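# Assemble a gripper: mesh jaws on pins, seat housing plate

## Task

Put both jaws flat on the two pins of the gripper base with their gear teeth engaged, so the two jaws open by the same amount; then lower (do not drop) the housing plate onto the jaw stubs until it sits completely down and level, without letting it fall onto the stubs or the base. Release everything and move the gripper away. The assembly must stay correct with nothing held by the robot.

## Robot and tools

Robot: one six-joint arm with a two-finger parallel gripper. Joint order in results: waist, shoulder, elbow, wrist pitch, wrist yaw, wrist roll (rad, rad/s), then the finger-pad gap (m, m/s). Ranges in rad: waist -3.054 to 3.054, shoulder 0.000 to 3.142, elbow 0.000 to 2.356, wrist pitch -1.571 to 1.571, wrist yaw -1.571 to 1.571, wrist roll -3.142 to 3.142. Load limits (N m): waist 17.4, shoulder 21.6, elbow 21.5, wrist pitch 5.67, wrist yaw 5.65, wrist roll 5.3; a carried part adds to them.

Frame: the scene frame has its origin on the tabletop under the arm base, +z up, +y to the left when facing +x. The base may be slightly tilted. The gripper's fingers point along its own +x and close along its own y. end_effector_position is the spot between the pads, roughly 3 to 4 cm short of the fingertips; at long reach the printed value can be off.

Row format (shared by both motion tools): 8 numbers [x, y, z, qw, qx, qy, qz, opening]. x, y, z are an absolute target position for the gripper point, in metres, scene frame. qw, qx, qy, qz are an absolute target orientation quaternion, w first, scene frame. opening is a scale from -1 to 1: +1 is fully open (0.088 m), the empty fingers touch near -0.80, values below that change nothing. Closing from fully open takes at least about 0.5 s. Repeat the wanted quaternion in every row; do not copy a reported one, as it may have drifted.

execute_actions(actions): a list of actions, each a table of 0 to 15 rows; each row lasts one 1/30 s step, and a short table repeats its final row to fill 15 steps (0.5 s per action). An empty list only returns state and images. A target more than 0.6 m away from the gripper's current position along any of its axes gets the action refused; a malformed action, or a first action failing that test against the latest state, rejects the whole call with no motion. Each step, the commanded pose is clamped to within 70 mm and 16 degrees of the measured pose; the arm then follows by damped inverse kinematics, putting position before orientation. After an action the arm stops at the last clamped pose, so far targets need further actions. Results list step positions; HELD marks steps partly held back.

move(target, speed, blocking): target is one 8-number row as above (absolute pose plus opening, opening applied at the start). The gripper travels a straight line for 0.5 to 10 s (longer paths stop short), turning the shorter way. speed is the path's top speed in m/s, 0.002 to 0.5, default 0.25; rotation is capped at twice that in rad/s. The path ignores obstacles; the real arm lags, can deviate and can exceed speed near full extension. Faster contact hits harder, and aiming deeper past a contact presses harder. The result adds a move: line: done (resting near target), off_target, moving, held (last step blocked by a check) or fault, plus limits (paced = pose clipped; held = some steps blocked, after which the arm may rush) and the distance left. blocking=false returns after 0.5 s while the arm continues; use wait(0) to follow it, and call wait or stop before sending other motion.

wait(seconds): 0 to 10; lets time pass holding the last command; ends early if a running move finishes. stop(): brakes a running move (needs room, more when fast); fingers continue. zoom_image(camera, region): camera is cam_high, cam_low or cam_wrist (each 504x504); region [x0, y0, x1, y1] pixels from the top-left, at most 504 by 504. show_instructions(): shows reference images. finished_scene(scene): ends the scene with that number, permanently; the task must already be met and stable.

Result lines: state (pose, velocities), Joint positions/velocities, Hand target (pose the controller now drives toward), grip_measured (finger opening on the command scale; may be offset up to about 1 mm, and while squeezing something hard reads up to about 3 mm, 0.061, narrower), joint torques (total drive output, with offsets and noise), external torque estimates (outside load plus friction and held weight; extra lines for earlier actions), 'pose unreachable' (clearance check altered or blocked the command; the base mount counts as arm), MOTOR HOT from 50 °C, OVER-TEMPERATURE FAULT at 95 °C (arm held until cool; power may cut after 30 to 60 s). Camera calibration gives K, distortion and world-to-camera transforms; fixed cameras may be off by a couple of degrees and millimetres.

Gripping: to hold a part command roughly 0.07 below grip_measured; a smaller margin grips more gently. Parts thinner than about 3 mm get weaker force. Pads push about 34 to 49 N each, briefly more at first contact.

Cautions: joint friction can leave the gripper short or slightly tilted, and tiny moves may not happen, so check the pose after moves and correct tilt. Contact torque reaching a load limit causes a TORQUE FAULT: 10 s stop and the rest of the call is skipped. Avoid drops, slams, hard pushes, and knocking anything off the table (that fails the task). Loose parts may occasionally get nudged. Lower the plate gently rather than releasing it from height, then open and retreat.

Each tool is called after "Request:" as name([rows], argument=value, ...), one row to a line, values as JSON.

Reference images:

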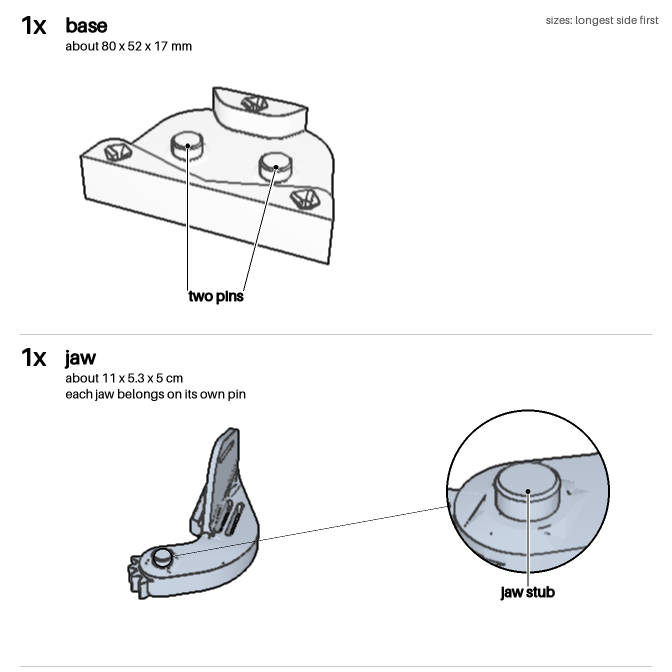

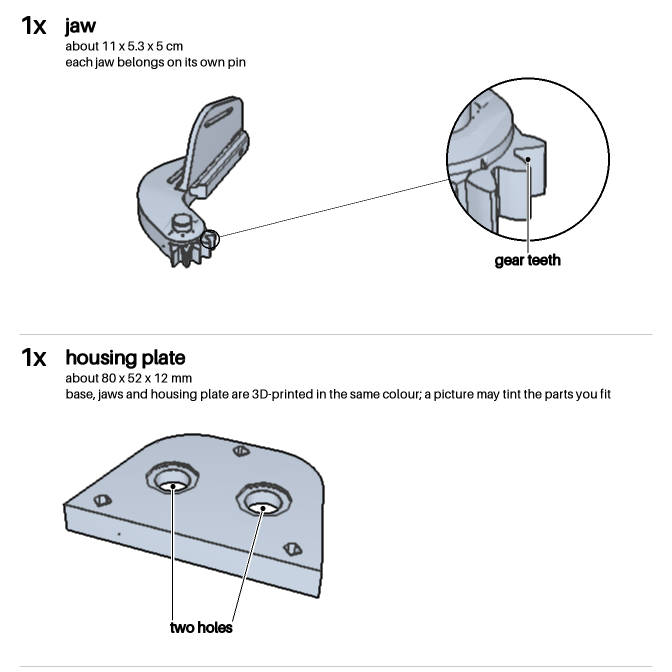

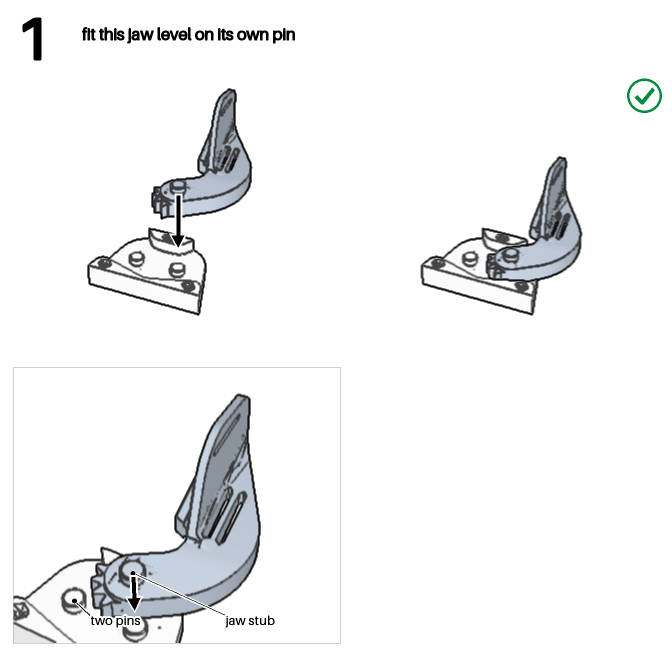

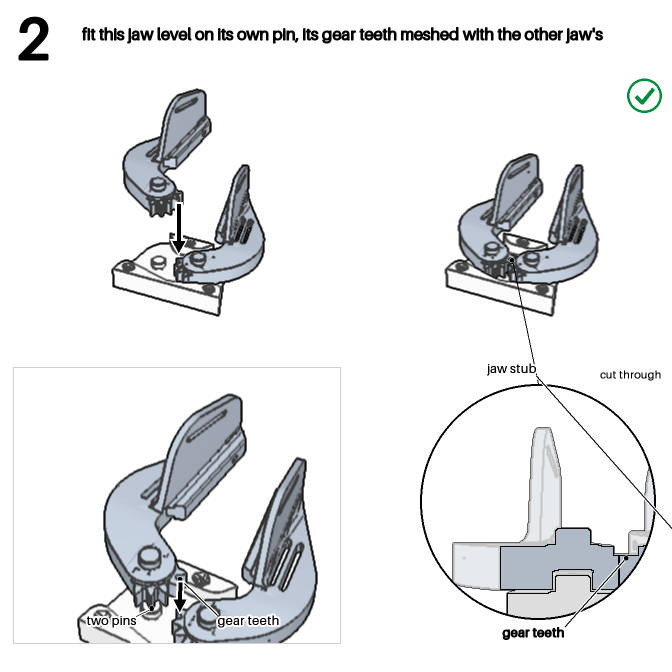

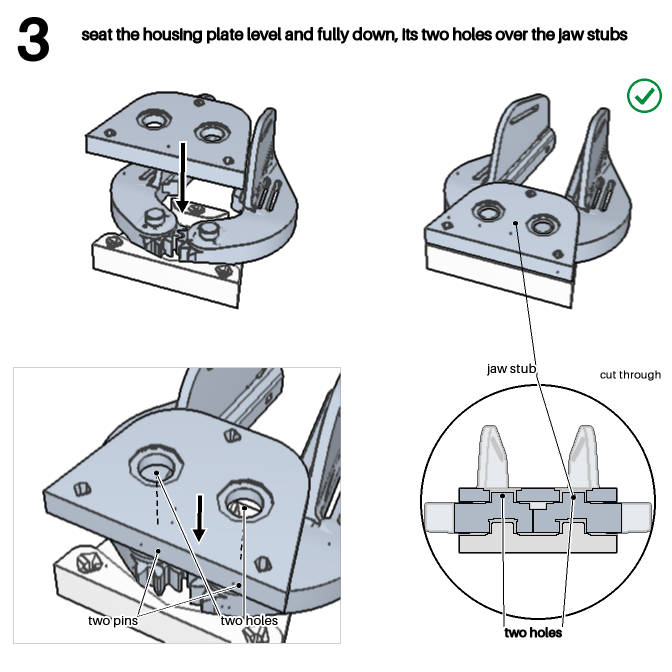

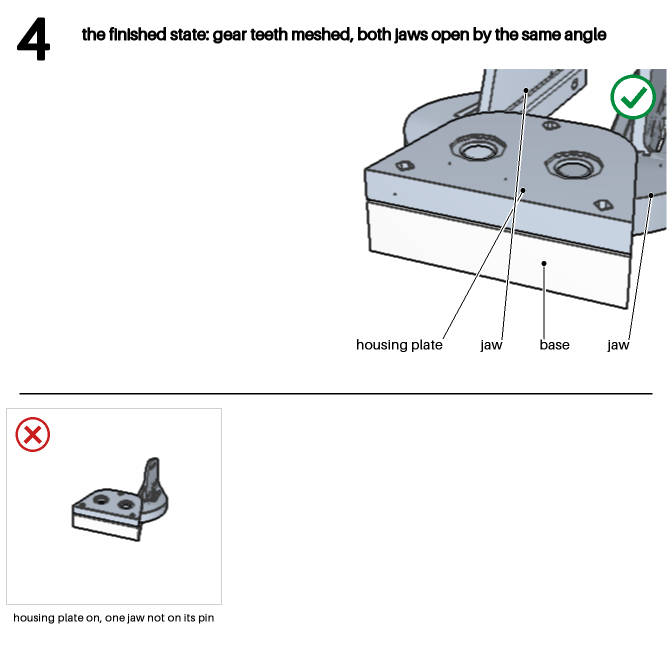

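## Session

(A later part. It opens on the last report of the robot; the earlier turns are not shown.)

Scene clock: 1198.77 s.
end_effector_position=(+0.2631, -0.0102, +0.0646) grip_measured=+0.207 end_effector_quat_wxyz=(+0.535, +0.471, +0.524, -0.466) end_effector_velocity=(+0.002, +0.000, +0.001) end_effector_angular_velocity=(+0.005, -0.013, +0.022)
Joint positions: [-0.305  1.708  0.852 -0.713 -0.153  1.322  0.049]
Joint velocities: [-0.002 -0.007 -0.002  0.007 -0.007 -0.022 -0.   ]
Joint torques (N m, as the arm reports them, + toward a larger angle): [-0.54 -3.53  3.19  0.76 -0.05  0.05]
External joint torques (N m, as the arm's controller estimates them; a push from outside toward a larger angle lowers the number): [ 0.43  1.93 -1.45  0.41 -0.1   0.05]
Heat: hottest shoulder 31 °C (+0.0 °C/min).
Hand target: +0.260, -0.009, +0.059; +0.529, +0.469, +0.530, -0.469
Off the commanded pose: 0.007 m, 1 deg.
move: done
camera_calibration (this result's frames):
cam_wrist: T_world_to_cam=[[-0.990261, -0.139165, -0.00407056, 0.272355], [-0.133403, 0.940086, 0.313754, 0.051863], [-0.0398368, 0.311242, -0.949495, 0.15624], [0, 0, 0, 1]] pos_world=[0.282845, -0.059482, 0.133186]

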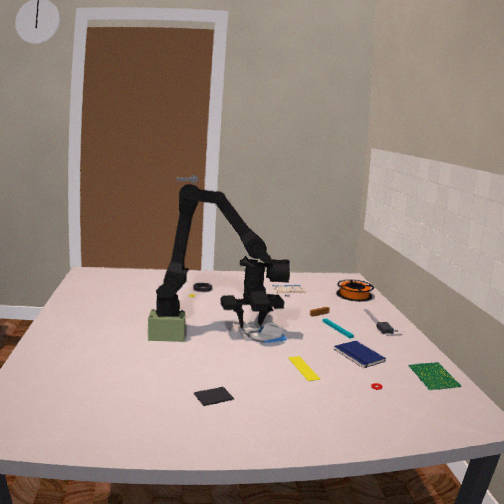

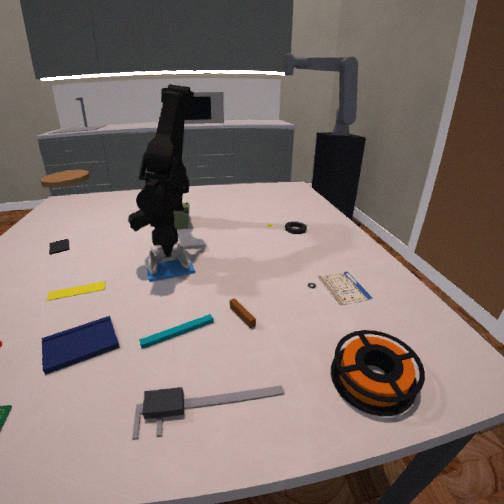

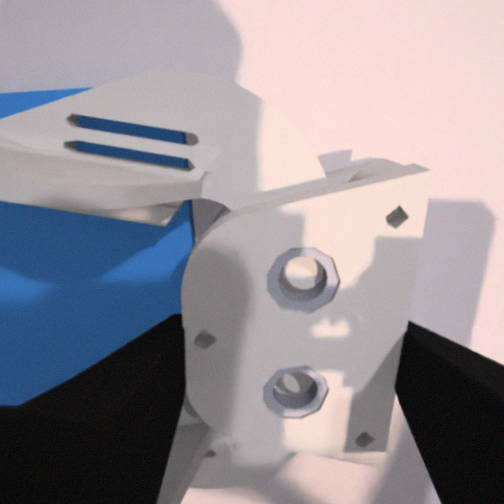

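Request:
zoom_image(camera="cam_wrist", region=[255, 235, 355, 325])

Request:
zoom_image(camera="cam_wrist", region=[250, 350, 350, 430])

Region (255, 235, 355, 325) of cam_wrist's 504x504 image, scaled by 5.040, with more detail than that image has; it fills the top 454 rows of this view, and the rest is white.

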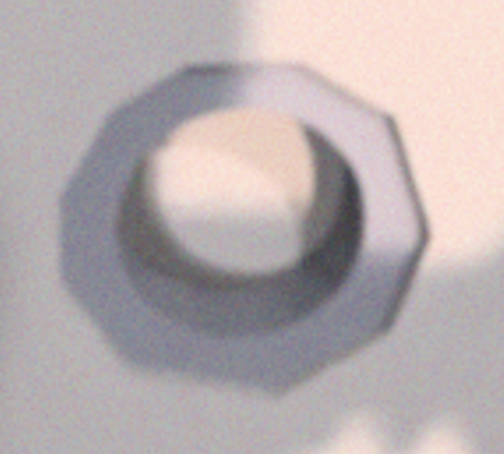

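Region (250, 350, 350, 430) of cam_wrist's 504x504 image, scaled by 5.040, with more detail than that image has; it fills the top 403 rows of this view, and the rest is white.

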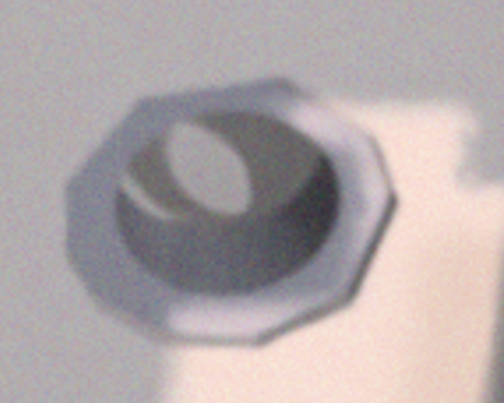

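Request:
move(target=[0.2578,-0.0092,0.0605,0.5296,0.4685,0.5296,-0.4685,0.135], speed=0.002)

Request:
zoom_image(camera="cam_wrist", region=[230, 235, 380, 430])

Scene clock: 1215.60 s.
end_effector_position=(+0.2605, -0.0100, +0.0631) grip_measured=+0.207 end_effector_quat_wxyz=(+0.533, +0.470, +0.526, -0.467) end_effector_velocity=(+0.000, +0.003, +0.002) end_effector_angular_velocity=(+0.021, -0.006, +0.006)
Joint positions: [-0.305  1.708  0.844 -0.713 -0.153  1.322  0.049]
Joint velocities: [-0.002 -0.007  0.002 -0.007 -0.022 -0.007 -0.   ]
Joint torques (N m, as the arm reports them, + toward a larger angle): [-0.86 -4.67  3.69  0.27 -0.05 -0.03]
External joint torques (N m, as the arm's controller estimates them; a push from outside toward a larger angle lowers the number): [ 0.05  0.74 -0.87 -0.04 -0.09 -0.03]
Heat: hottest shoulder 31 °C (-1.0 °C/min).
Hand target: +0.258, -0.009, +0.060; +0.530, +0.468, +0.530, -0.468
Off the commanded pose: 0.004 m, 1 deg.
move: done
camera_calibration (this result's frames):
cam_wrist: T_world_to_cam=[[-0.990362, -0.138483, 0.00252936, 0.269487], [-0.130621, 0.939902, 0.315471, 0.0509923], [-0.0460645, 0.3121, -0.948932, 0.15623], [0, 0, 0, 1]] pos_world=[0.280747, -0.0593677, 0.131483]

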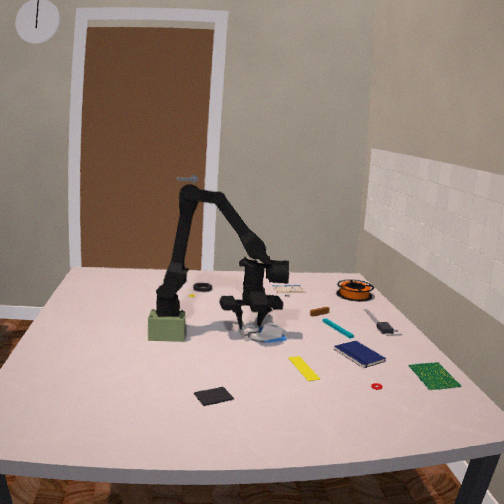

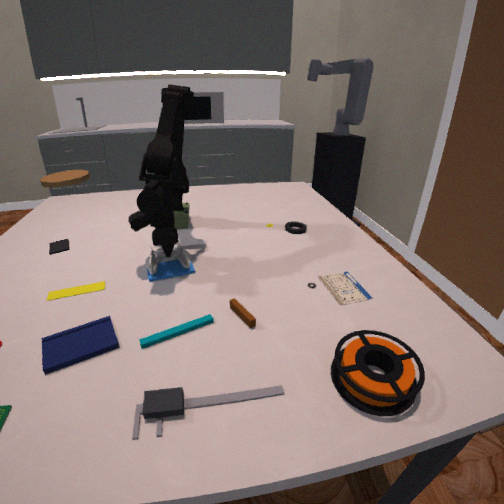

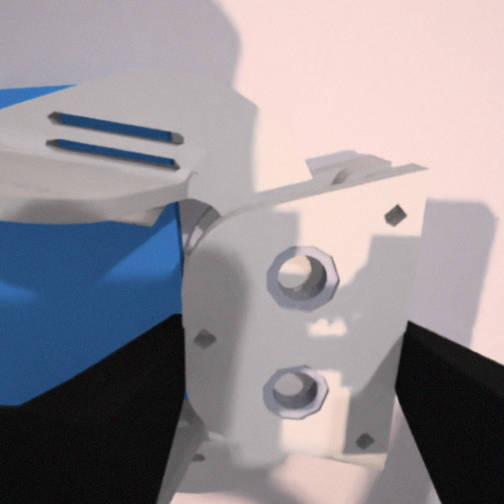

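Region (230, 235, 380, 430) of cam_wrist's 504x504 image, scaled by 2.585, with more detail than that image has; it fills the left 388 columns of this view, and the rest is white.

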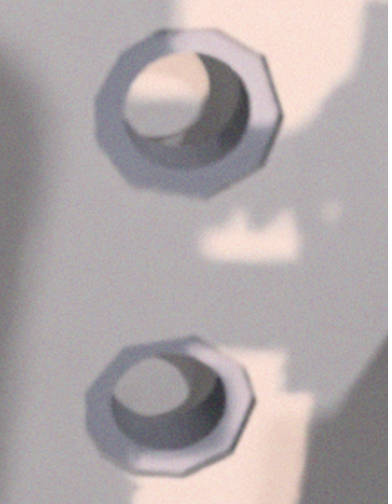

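Request:
zoom_image(camera="cam_wrist", region=[255, 235, 355, 325])

Request:
zoom_image(camera="cam_wrist", region=[250, 350, 350, 430])

Region (255, 235, 355, 325) of cam_wrist's 504x504 image, scaled by 5.040, with more detail than that image has; it fills the top 454 rows of this view, and the rest is white.

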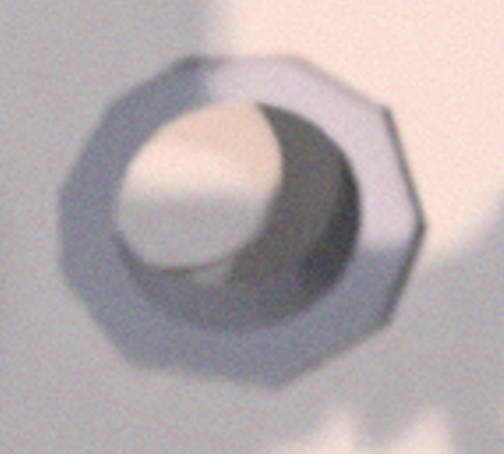

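Region (250, 350, 350, 430) of cam_wrist's 504x504 image, scaled by 5.040, with more detail than that image has; it fills the top 403 rows of this view, and the rest is white.

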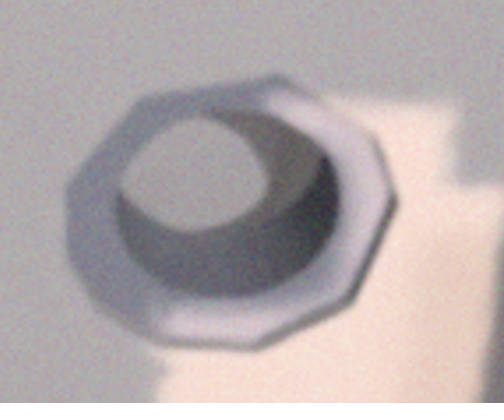

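Request:
move(target=[0.2588,-0.0094,0.0578,0.5296,0.4685,0.5296,-0.4685,0.135], speed=0.002)

Request:
zoom_image(camera="cam_wrist", region=[255, 235, 355, 325])

Request:
zoom_image(camera="cam_wrist", region=[250, 350, 350, 430])

Scene clock: 1233.07 s.
end_effector_position=(+0.2616, -0.0104, +0.0617) grip_measured=+0.207 end_effector_quat_wxyz=(+0.534, +0.470, +0.525, -0.467) end_effector_velocity=(-0.005, +0.001, +0.000) end_effector_angular_velocity=(+0.010, +0.020, +0.002)
Joint positions: [-0.305  1.714  0.844 -0.704 -0.153  1.322  0.049]
Joint velocities: [-0.002 -0.002 -0.002 -0.022 -0.007 -0.007 -0.   ]
Joint torques (N m, as the arm reports them, + toward a larger angle): [-0.49 -4.24  3.59  0.44 -0.02  0.  ]
External joint torques (N m, as the arm's controller estimates them; a push from outside toward a larger angle lowers the number): [ 0.45  1.15 -0.86  0.16 -0.07  0.  ]
Heat: hottest shoulder 31 °C (-1.0 °C/min).
Hand target: +0.259, -0.009, +0.058; +0.529, +0.469, +0.530, -0.469
Off the commanded pose: 0.005 m, 1 deg.
move: done
camera_calibration (this result's frames):
cam_wrist: T_world_to_cam=[[-0.990307, -0.138892, -0.0000146694, 0.270627], [-0.131835, 0.939955, 0.314809, 0.0522729], [-0.0437108, 0.31176, -0.949155, 0.154446], [0, 0, 0, 1]] pos_world=[0.281646, -0.0596963, 0.130141]

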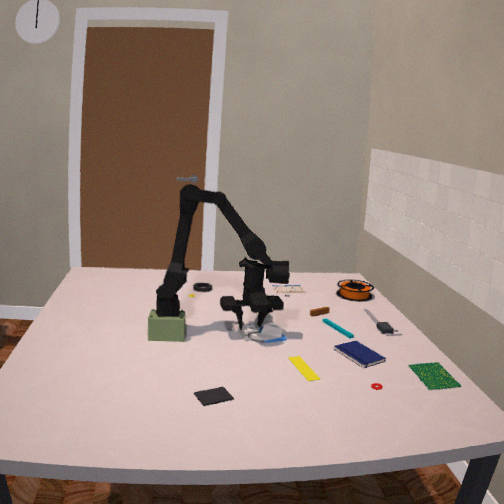

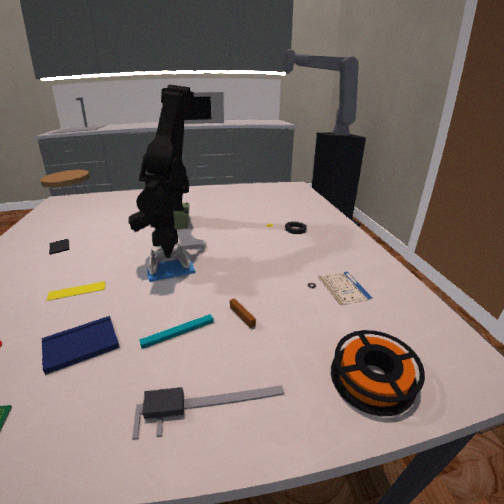

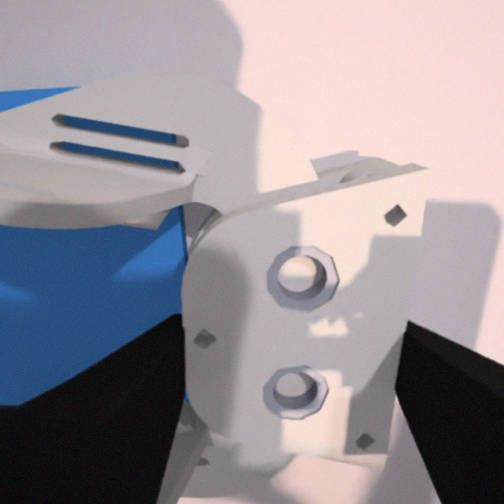

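Region (255, 235, 355, 325) of cam_wrist's 504x504 image, scaled by 5.040, with more detail than that image has; it fills the top 454 rows of this view, and the rest is white.

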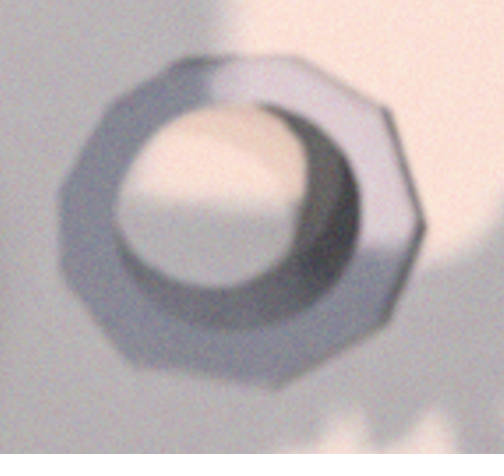

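Region (250, 350, 350, 430) of cam_wrist's 504x504 image, scaled by 5.040, with more detail than that image has; it fills the top 403 rows of this view, and the rest is white.

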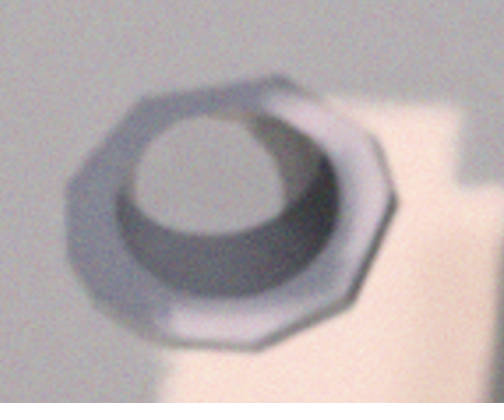

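Request:
move(target=[0.2590,-0.0094,0.0545,0.5296,0.4685,0.5296,-0.4685,0.135], speed=0.002)

Request:
zoom_image(camera="cam_wrist", region=[255, 235, 355, 325])

Request:
zoom_image(camera="cam_wrist", region=[250, 350, 350, 430])

Scene clock: 1242.00 s.
end_effector_position=(+0.2621, -0.0105, +0.0610) grip_measured=+0.207 end_effector_quat_wxyz=(+0.535, +0.471, +0.524, -0.466) end_effector_velocity=(-0.007, +0.003, -0.001) end_effector_angular_velocity=(+0.025, +0.023, +0.001)
Joint positions: [-0.305  1.714  0.841 -0.697 -0.153  1.322  0.049]
Joint velocities: [-0.002 -0.002 -0.007 -0.022 -0.022 -0.007 -0.   ]
Joint torques (N m, as the arm reports them, + toward a larger angle): [-0.75 -3.17  3.3   0.95 -0.04  0.1 ]
External joint torques (N m, as the arm's controller estimates them; a push from outside toward a larger angle lowers the number): [ 0.2   2.17 -1.11  0.66 -0.09  0.1 ]
Heat: hottest shoulder 31 °C (+0.0 °C/min).
Hand target: +0.259, -0.009, +0.055; +0.530, +0.469, +0.530, -0.468
Off the commanded pose: 0.007 m, 1 deg.
move: done
camera_calibration (this result's frames):
cam_wrist: T_world_to_cam=[[-0.990175, -0.139793, -0.00322642, 0.271251], [-0.133728, 0.93997, 0.313963, 0.0531501], [-0.0408573, 0.31131, -0.94943, 0.153134], [0, 0, 0, 1]] pos_world=[0.28195, -0.0597126, 0.129578]

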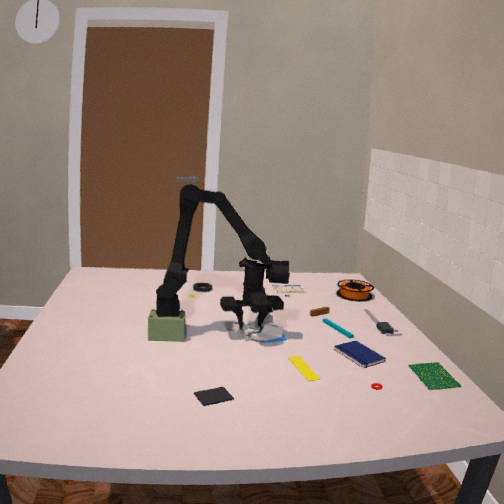

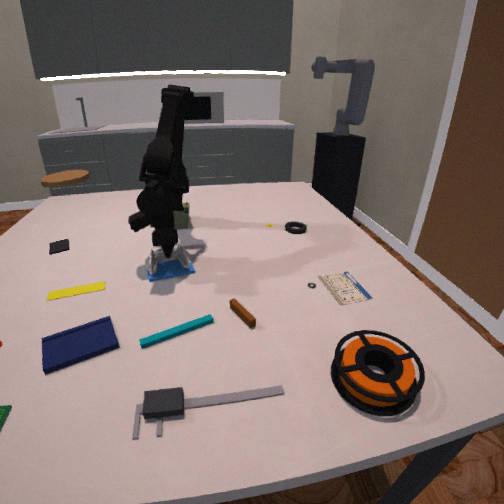

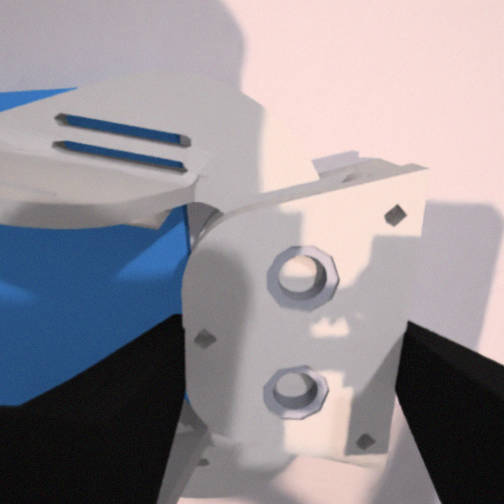

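Region (255, 235, 355, 325) of cam_wrist's 504x504 image, scaled by 5.040, with more detail than that image has; it fills the top 454 rows of this view, and the rest is white.

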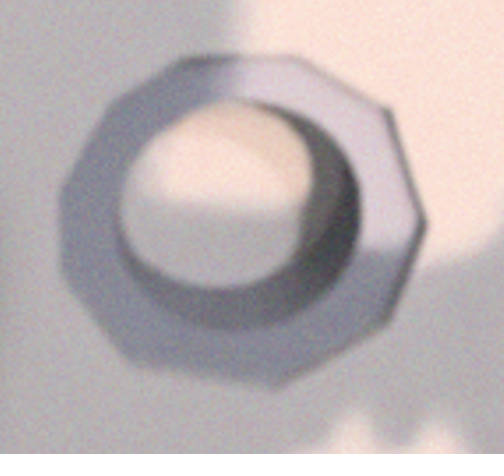

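Region (250, 350, 350, 430) of cam_wrist's 504x504 image, scaled by 5.040, with more detail than that image has; it fills the top 403 rows of this view, and the rest is white.

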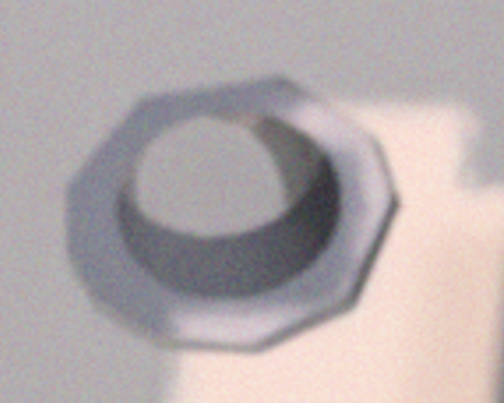

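Request:
zoom_image(camera="cam_high", region=[230, 305, 300, 352])

Request:
zoom_image(camera="cam_wrist", region=[290, 130, 450, 230])

Region (230, 305, 300, 352) of cam_high's 504x504 image, scaled by 7.200, with more detail than that image has; it fills the top 338 rows of this view, and the rest is white.

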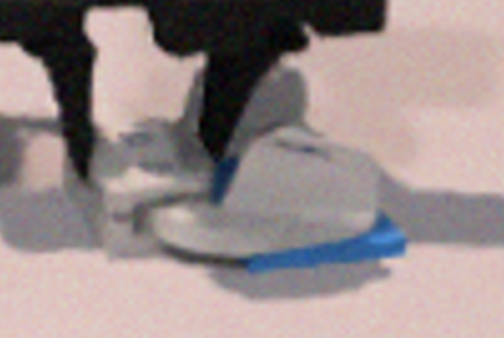

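Region (290, 130, 450, 230) of cam_wrist's 504x504 image, scaled by 3.150, with more detail than that image has; it fills the top 315 rows of this view, and the rest is white.

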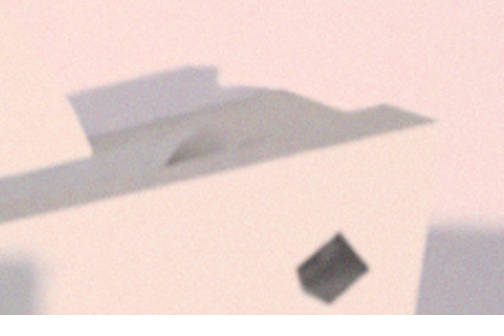

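Request:
move(target=[0.2592,-0.0078,0.0570,0.5296,0.4685,0.5296,-0.4685,0.135], speed=0.002)

Request:
zoom_image(camera="cam_wrist", region=[255, 235, 355, 325])

Request:
zoom_image(camera="cam_wrist", region=[250, 350, 350, 430])

Scene clock: 1263.67 s.
end_effector_position=(+0.2618, -0.0102, +0.0609) grip_measured=+0.207 end_effector_quat_wxyz=(+0.534, +0.471, +0.524, -0.467) end_effector_velocity=(-0.002, -0.001, +0.000) end_effector_angular_velocity=(+0.008, +0.005, -0.016)
Joint positions: [-0.304  1.714  0.841 -0.698 -0.153  1.326  0.049]
Joint velocities: [-0.007 -0.002 -0.002 -0.007 -0.007  0.007 -0.   ]
Joint torques (N m, as the arm reports them, + toward a larger angle): [-0.08 -3.97  3.9   0.33 -0.01  0.11]
External joint torques (N m, as the arm's controller estimates them; a push from outside toward a larger angle lowers the number): [ 0.9   1.42 -0.57  0.04 -0.07  0.11]
Heat: hottest shoulder 30 °C (-1.0 °C/min).
Hand target: +0.259, -0.008, +0.057; +0.530, +0.469, +0.530, -0.468
Off the commanded pose: 0.005 m, 1 deg.
move: done
camera_calibration (this result's frames):
cam_wrist: T_world_to_cam=[[-0.990626, -0.136586, -0.00204614, 0.271069], [-0.130301, 0.940333, 0.314319, 0.0520209], [-0.0410074, 0.311639, -0.949315, 0.152981], [0, 0, 0, 1]] pos_world=[0.28158, -0.0595677, 0.129431]

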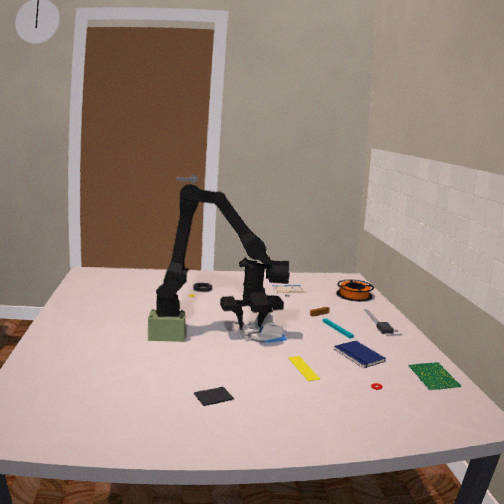

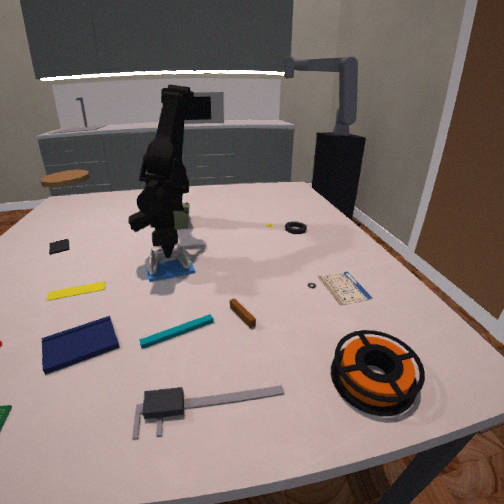

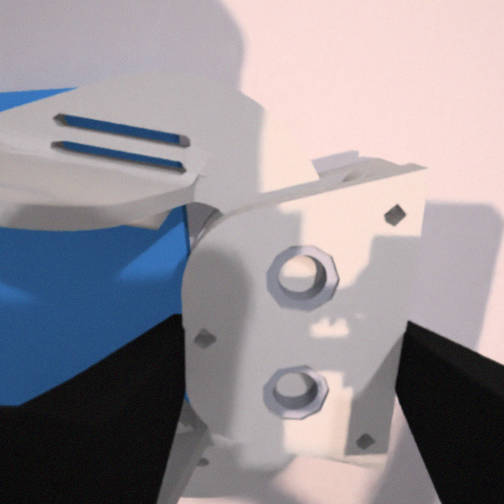

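Region (255, 235, 355, 325) of cam_wrist's 504x504 image, scaled by 5.040, with more detail than that image has; it fills the top 454 rows of this view, and the rest is white.

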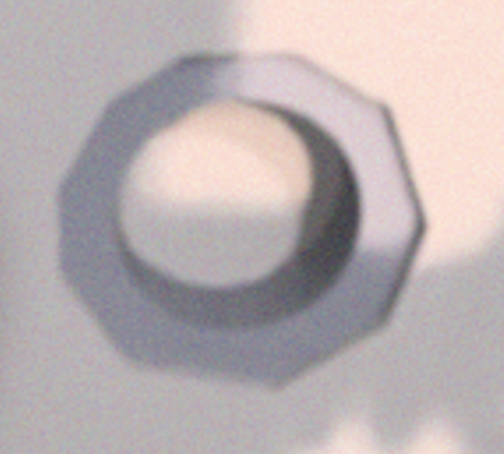

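Region (250, 350, 350, 430) of cam_wrist's 504x504 image, scaled by 5.040, with more detail than that image has; it fills the top 403 rows of this view, and the rest is white.

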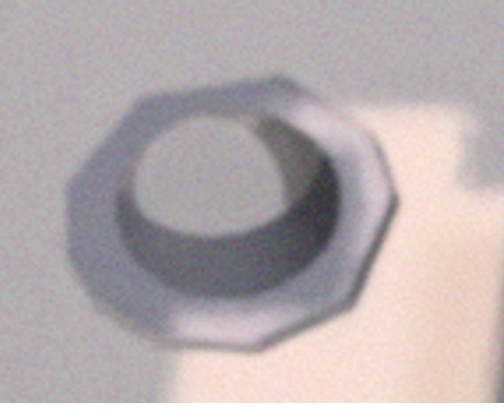

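Request:
move(target=[0.2592,-0.0060,0.0565,0.5296,0.4685,0.5296,-0.4685,0.135], speed=0.002)

Request:
zoom_image(camera="cam_wrist", region=[255, 235, 355, 325])

Request:
zoom_image(camera="cam_wrist", region=[250, 350, 350, 430])

Scene clock: 1292.00 s.
end_effector_position=(+0.2616, -0.0098, +0.0607) grip_measured=+0.207 end_effector_quat_wxyz=(+0.534, +0.471, +0.522, -0.469) end_effector_velocity=(-0.002, -0.001, +0.000) end_effector_angular_velocity=(+0.008, +0.005, -0.016)
Joint positions: [-0.3    1.714  0.841 -0.698 -0.148  1.334  0.049]
Joint velocities: [-0.007 -0.002 -0.002 -0.007 -0.007  0.007  0.   ]
Joint torques (N m, as the arm reports them, + toward a larger angle): [ 0.17 -3.98  3.71  0.42 -0.19  0.12]
External joint torques (N m, as the arm's controller estimates them; a push from outside toward a larger angle lowers the number): [ 1.17  1.43 -0.76  0.13 -0.26  0.12]
Heat: hottest shoulder 30 °C (-1.0 °C/min).
Hand target: +0.259, -0.006, +0.057; +0.529, +0.469, +0.530, -0.469
Off the commanded pose: 0.006 m, 1 deg.
move: done
camera_calibration (this result's frames):
cam_wrist: T_world_to_cam=[[-0.991115, -0.133011, 0.0000629548, 0.271036], [-0.126422, 0.942162, 0.3104, 0.0509119], [-0.041346, 0.307634, -0.950606, 0.152815], [0, 0, 0, 1]] pos_world=[0.281382, -0.0589277, 0.129447]

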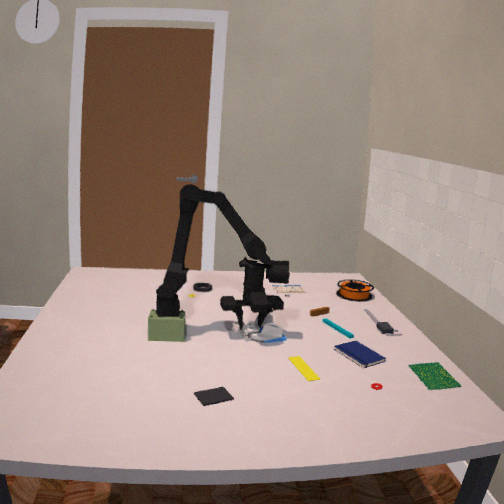

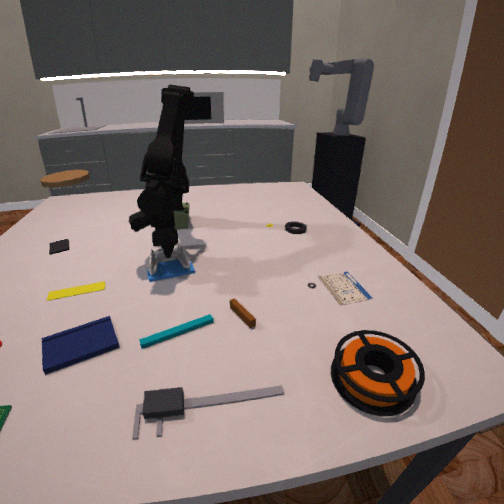

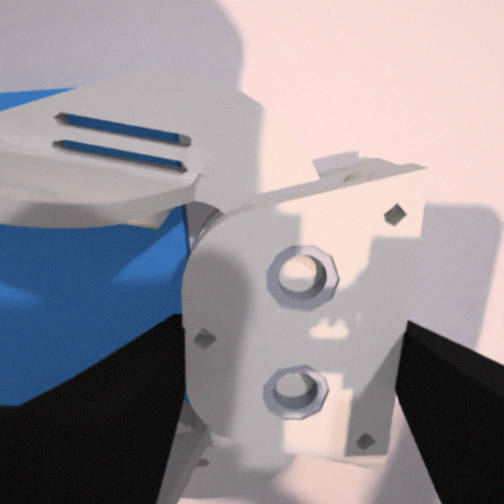

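Region (255, 235, 355, 325) of cam_wrist's 504x504 image, scaled by 5.040, with more detail than that image has; it fills the top 454 rows of this view, and the rest is white.

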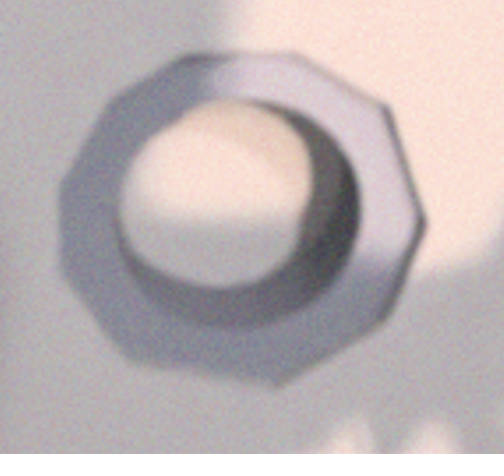

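Region (250, 350, 350, 430) of cam_wrist's 504x504 image, scaled by 5.040, with more detail than that image has; it fills the top 403 rows of this view, and the rest is white.

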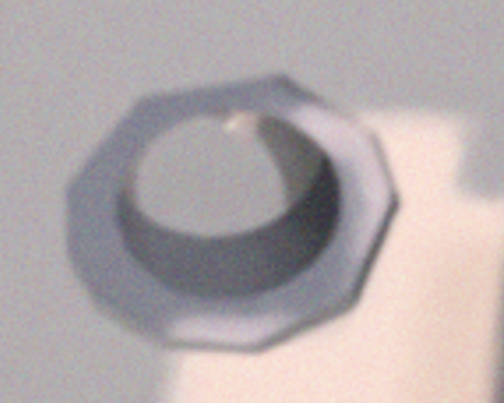

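Request:
move(target=[0.2600,-0.0095,0.075,0.5296,0.4685,0.5296,-0.4685,0.135], speed=0.01)

Request:
move(target=[0.2600,-0.0095,0.118,0.5296,0.4685,0.5296,-0.4685,0.135], speed=0.05)

Request:
move(target=[0.250,0.045,0.115,0.5296,0.4685,0.5296,-0.4685,0.135], speed=0.05)

Scene clock: 1313.27 s.
end_effector_position=(+0.2554, -0.0093, +0.0695) grip_measured=+0.207 end_effector_quat_wxyz=(+0.524, +0.464, +0.535, -0.474) end_effector_velocity=(-0.006, +0.003, +0.002) end_effector_angular_velocity=(+0.026, +0.027, -0.005)
Joint positions: [-0.308  1.7    0.865 -0.774 -0.152  1.315  0.049]
Joint velocities: [-0.007 -0.002  0.002 -0.037 -0.022 -0.007 -0.   ]
Joint torques (N m, as the arm reports them, + toward a larger angle): [-1.37 -6.55  5.87  0.08 -0.1  -0.1 ]
External joint torques (N m, as the arm's controller estimates them; a push from outside toward a larger angle lowers the number): [-0.4  -1.26  1.4  -0.15 -0.16 -0.1 ]
Heat: hottest shoulder 30 °C (+0.0 °C/min).
Hand target: +0.260, -0.009, +0.075; +0.530, +0.468, +0.530, -0.468
Off the commanded pose: 0.007 m, 1 deg.
move: done
camera_calibration (this result's frames):
cam_wrist: T_world_to_cam=[[-0.989963, -0.137336, 0.0333565, 0.262297], [-0.119356, 0.938823, 0.323057, 0.0442055], [-0.0756831, 0.315833, -0.945791, 0.169246], [0, 0, 0, 1]] pos_world=[0.277749, -0.0589318, 0.137041]

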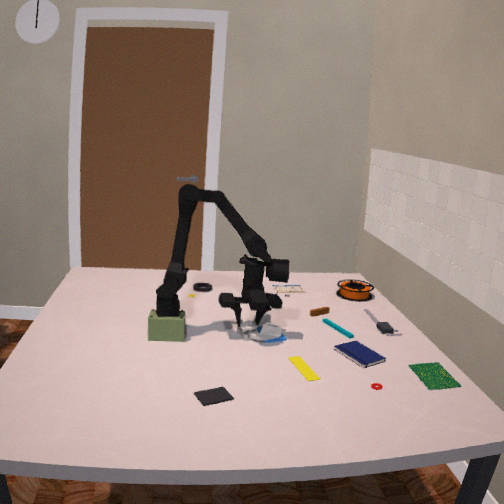

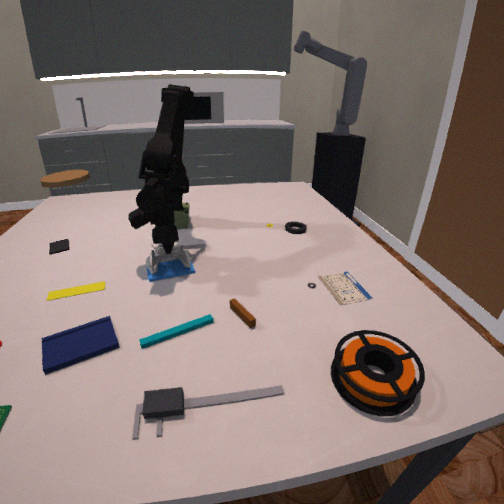

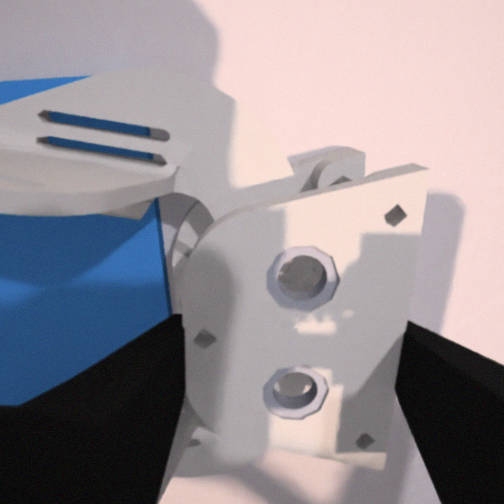

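Scene clock: 1314.57 s.
end_effector_position=(+0.2555, -0.0092, +0.1121) grip_measured=+0.207 end_effector_quat_wxyz=(+0.523, +0.464, +0.535, -0.474) end_effector_velocity=(-0.006, +0.003, +0.003) end_effector_angular_velocity=(+0.026, +0.022, -0.019)
Joint positions: [-0.334  1.621  0.968 -0.962 -0.152  1.29   0.049]
Joint velocities: [-0.007 -0.007  0.002 -0.037 -0.022  0.007  0.   ]
Joint torques (N m, as the arm reports them, + toward a larger angle): [-1.23 -6.25  6.46  0.03 -0.01 -0.12]
External joint torques (N m, as the arm's controller estimates them; a push from outside toward a larger angle lowers the number): [-0.31 -1.04  1.49 -0.21 -0.06 -0.12]
Heat: hottest shoulder 30 °C (+0.0 °C/min).
Hand target: +0.259, -0.010, +0.118; +0.530, +0.468, +0.530, -0.469
Off the commanded pose: 0.007 m, 1 deg.
move: done
camera_calibration (this result's frames):
cam_wrist: T_world_to_cam=[[-0.989992, -0.136863, 0.0344107, 0.260875], [-0.118468, 0.938484, 0.324365, 0.0300295], [-0.0766874, 0.317042, -0.945306, 0.2097], [0, 0, 0, 1]] pos_world=[0.277903, -0.0589617, 0.179513]

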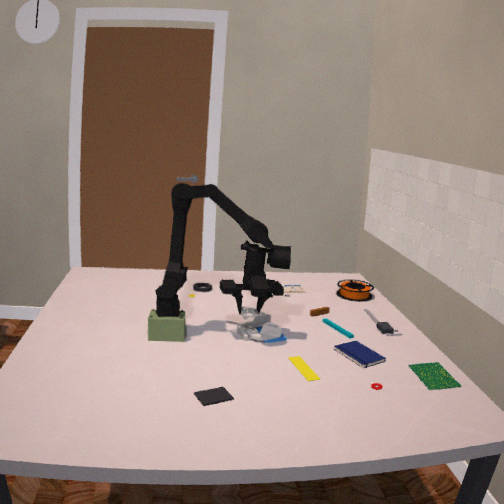

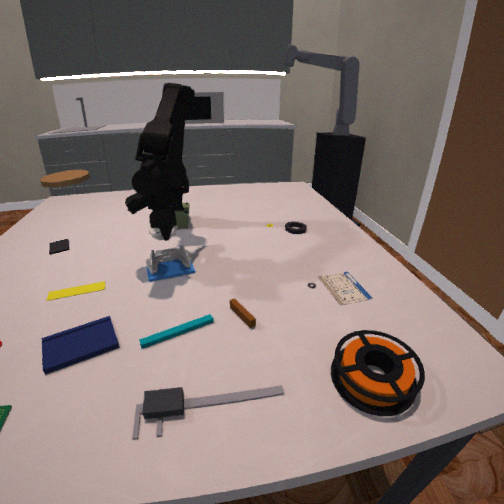

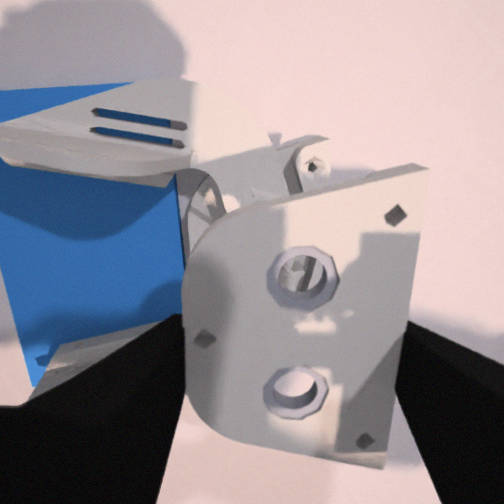

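Scene clock: 1316.03 s.
end_effector_position=(+0.2516, +0.0442, +0.1138) grip_measured=+0.207 end_effector_quat_wxyz=(+0.528, +0.467, +0.531, -0.470) end_effector_velocity=(-0.001, +0.003, +0.002) end_effector_angular_velocity=(+0.008, -0.001, +0.015)
Joint positions: [-0.131  1.559  0.948 -0.956 -0.157  1.496  0.049]
Joint velocities: [ 0.007 -0.007  0.002 -0.007 -0.007 -0.007  0.   ]
Joint torques (N m, as the arm reports them, + toward a larger angle): [-0.67 -6.12  4.17  0.31 -0.05  0.12]
External joint torques (N m, as the arm's controller estimates them; a push from outside toward a larger angle lowers the number): [ 0.2  -1.12 -0.86  0.04 -0.1   0.12]
Heat: hottest shoulder 30 °C (+0.0 °C/min).
Hand target: +0.250, +0.045, +0.115; +0.529, +0.469, +0.530, -0.468
Off the commanded pose: 0.002 m, 0 deg.
move: done
camera_calibration (this result's frames):
cam_wrist: T_world_to_cam=[[-0.990212, -0.138278, 0.0189696, 0.266117], [-0.124876, 0.93843, 0.32211, -0.019289], [-0.0623424, 0.316588, -0.946512, 0.190702], [0, 0, 0, 1]] pos_world=[0.272992, -0.00547463, 0.181667]

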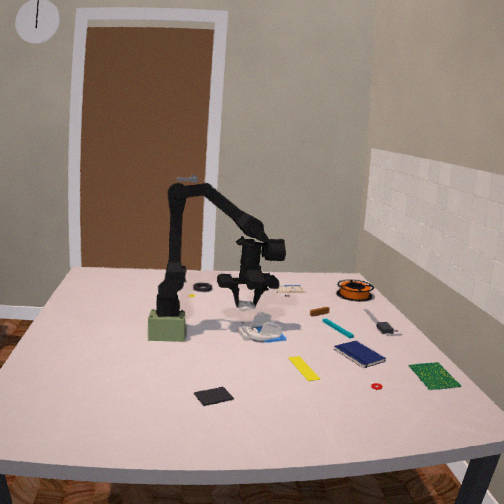

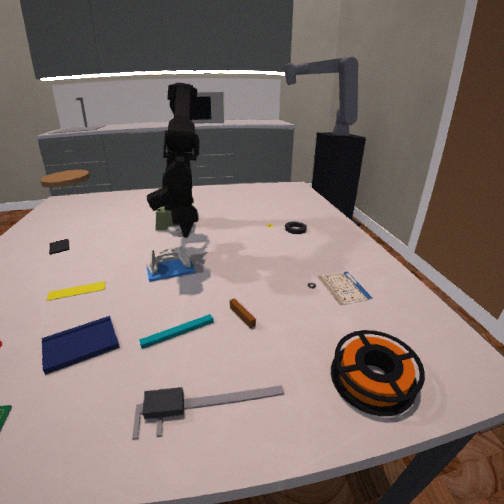

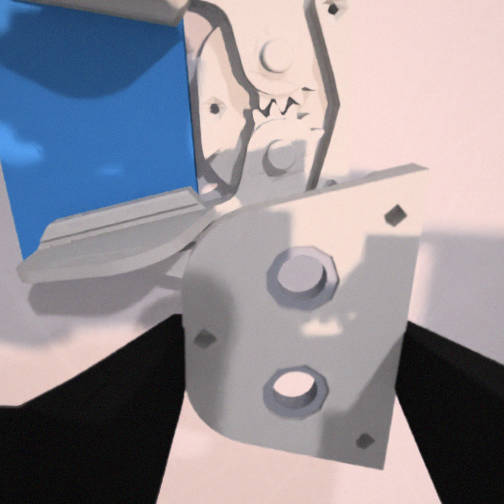

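Request:
zoom_image(camera="cam_wrist", region=[180, 0, 380, 200])

Region (180, 0, 380, 200) of cam_wrist's 504x504 image, scaled by 2.520, with more detail than that image has.

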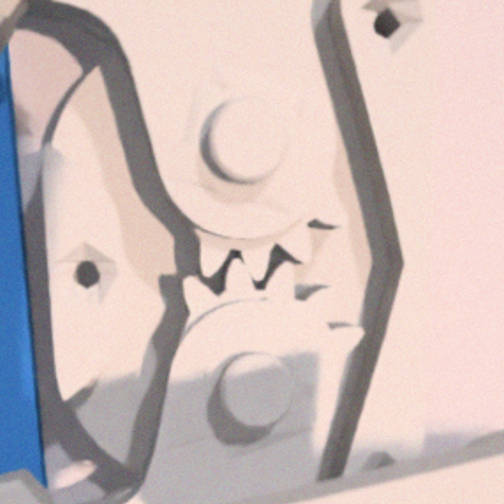

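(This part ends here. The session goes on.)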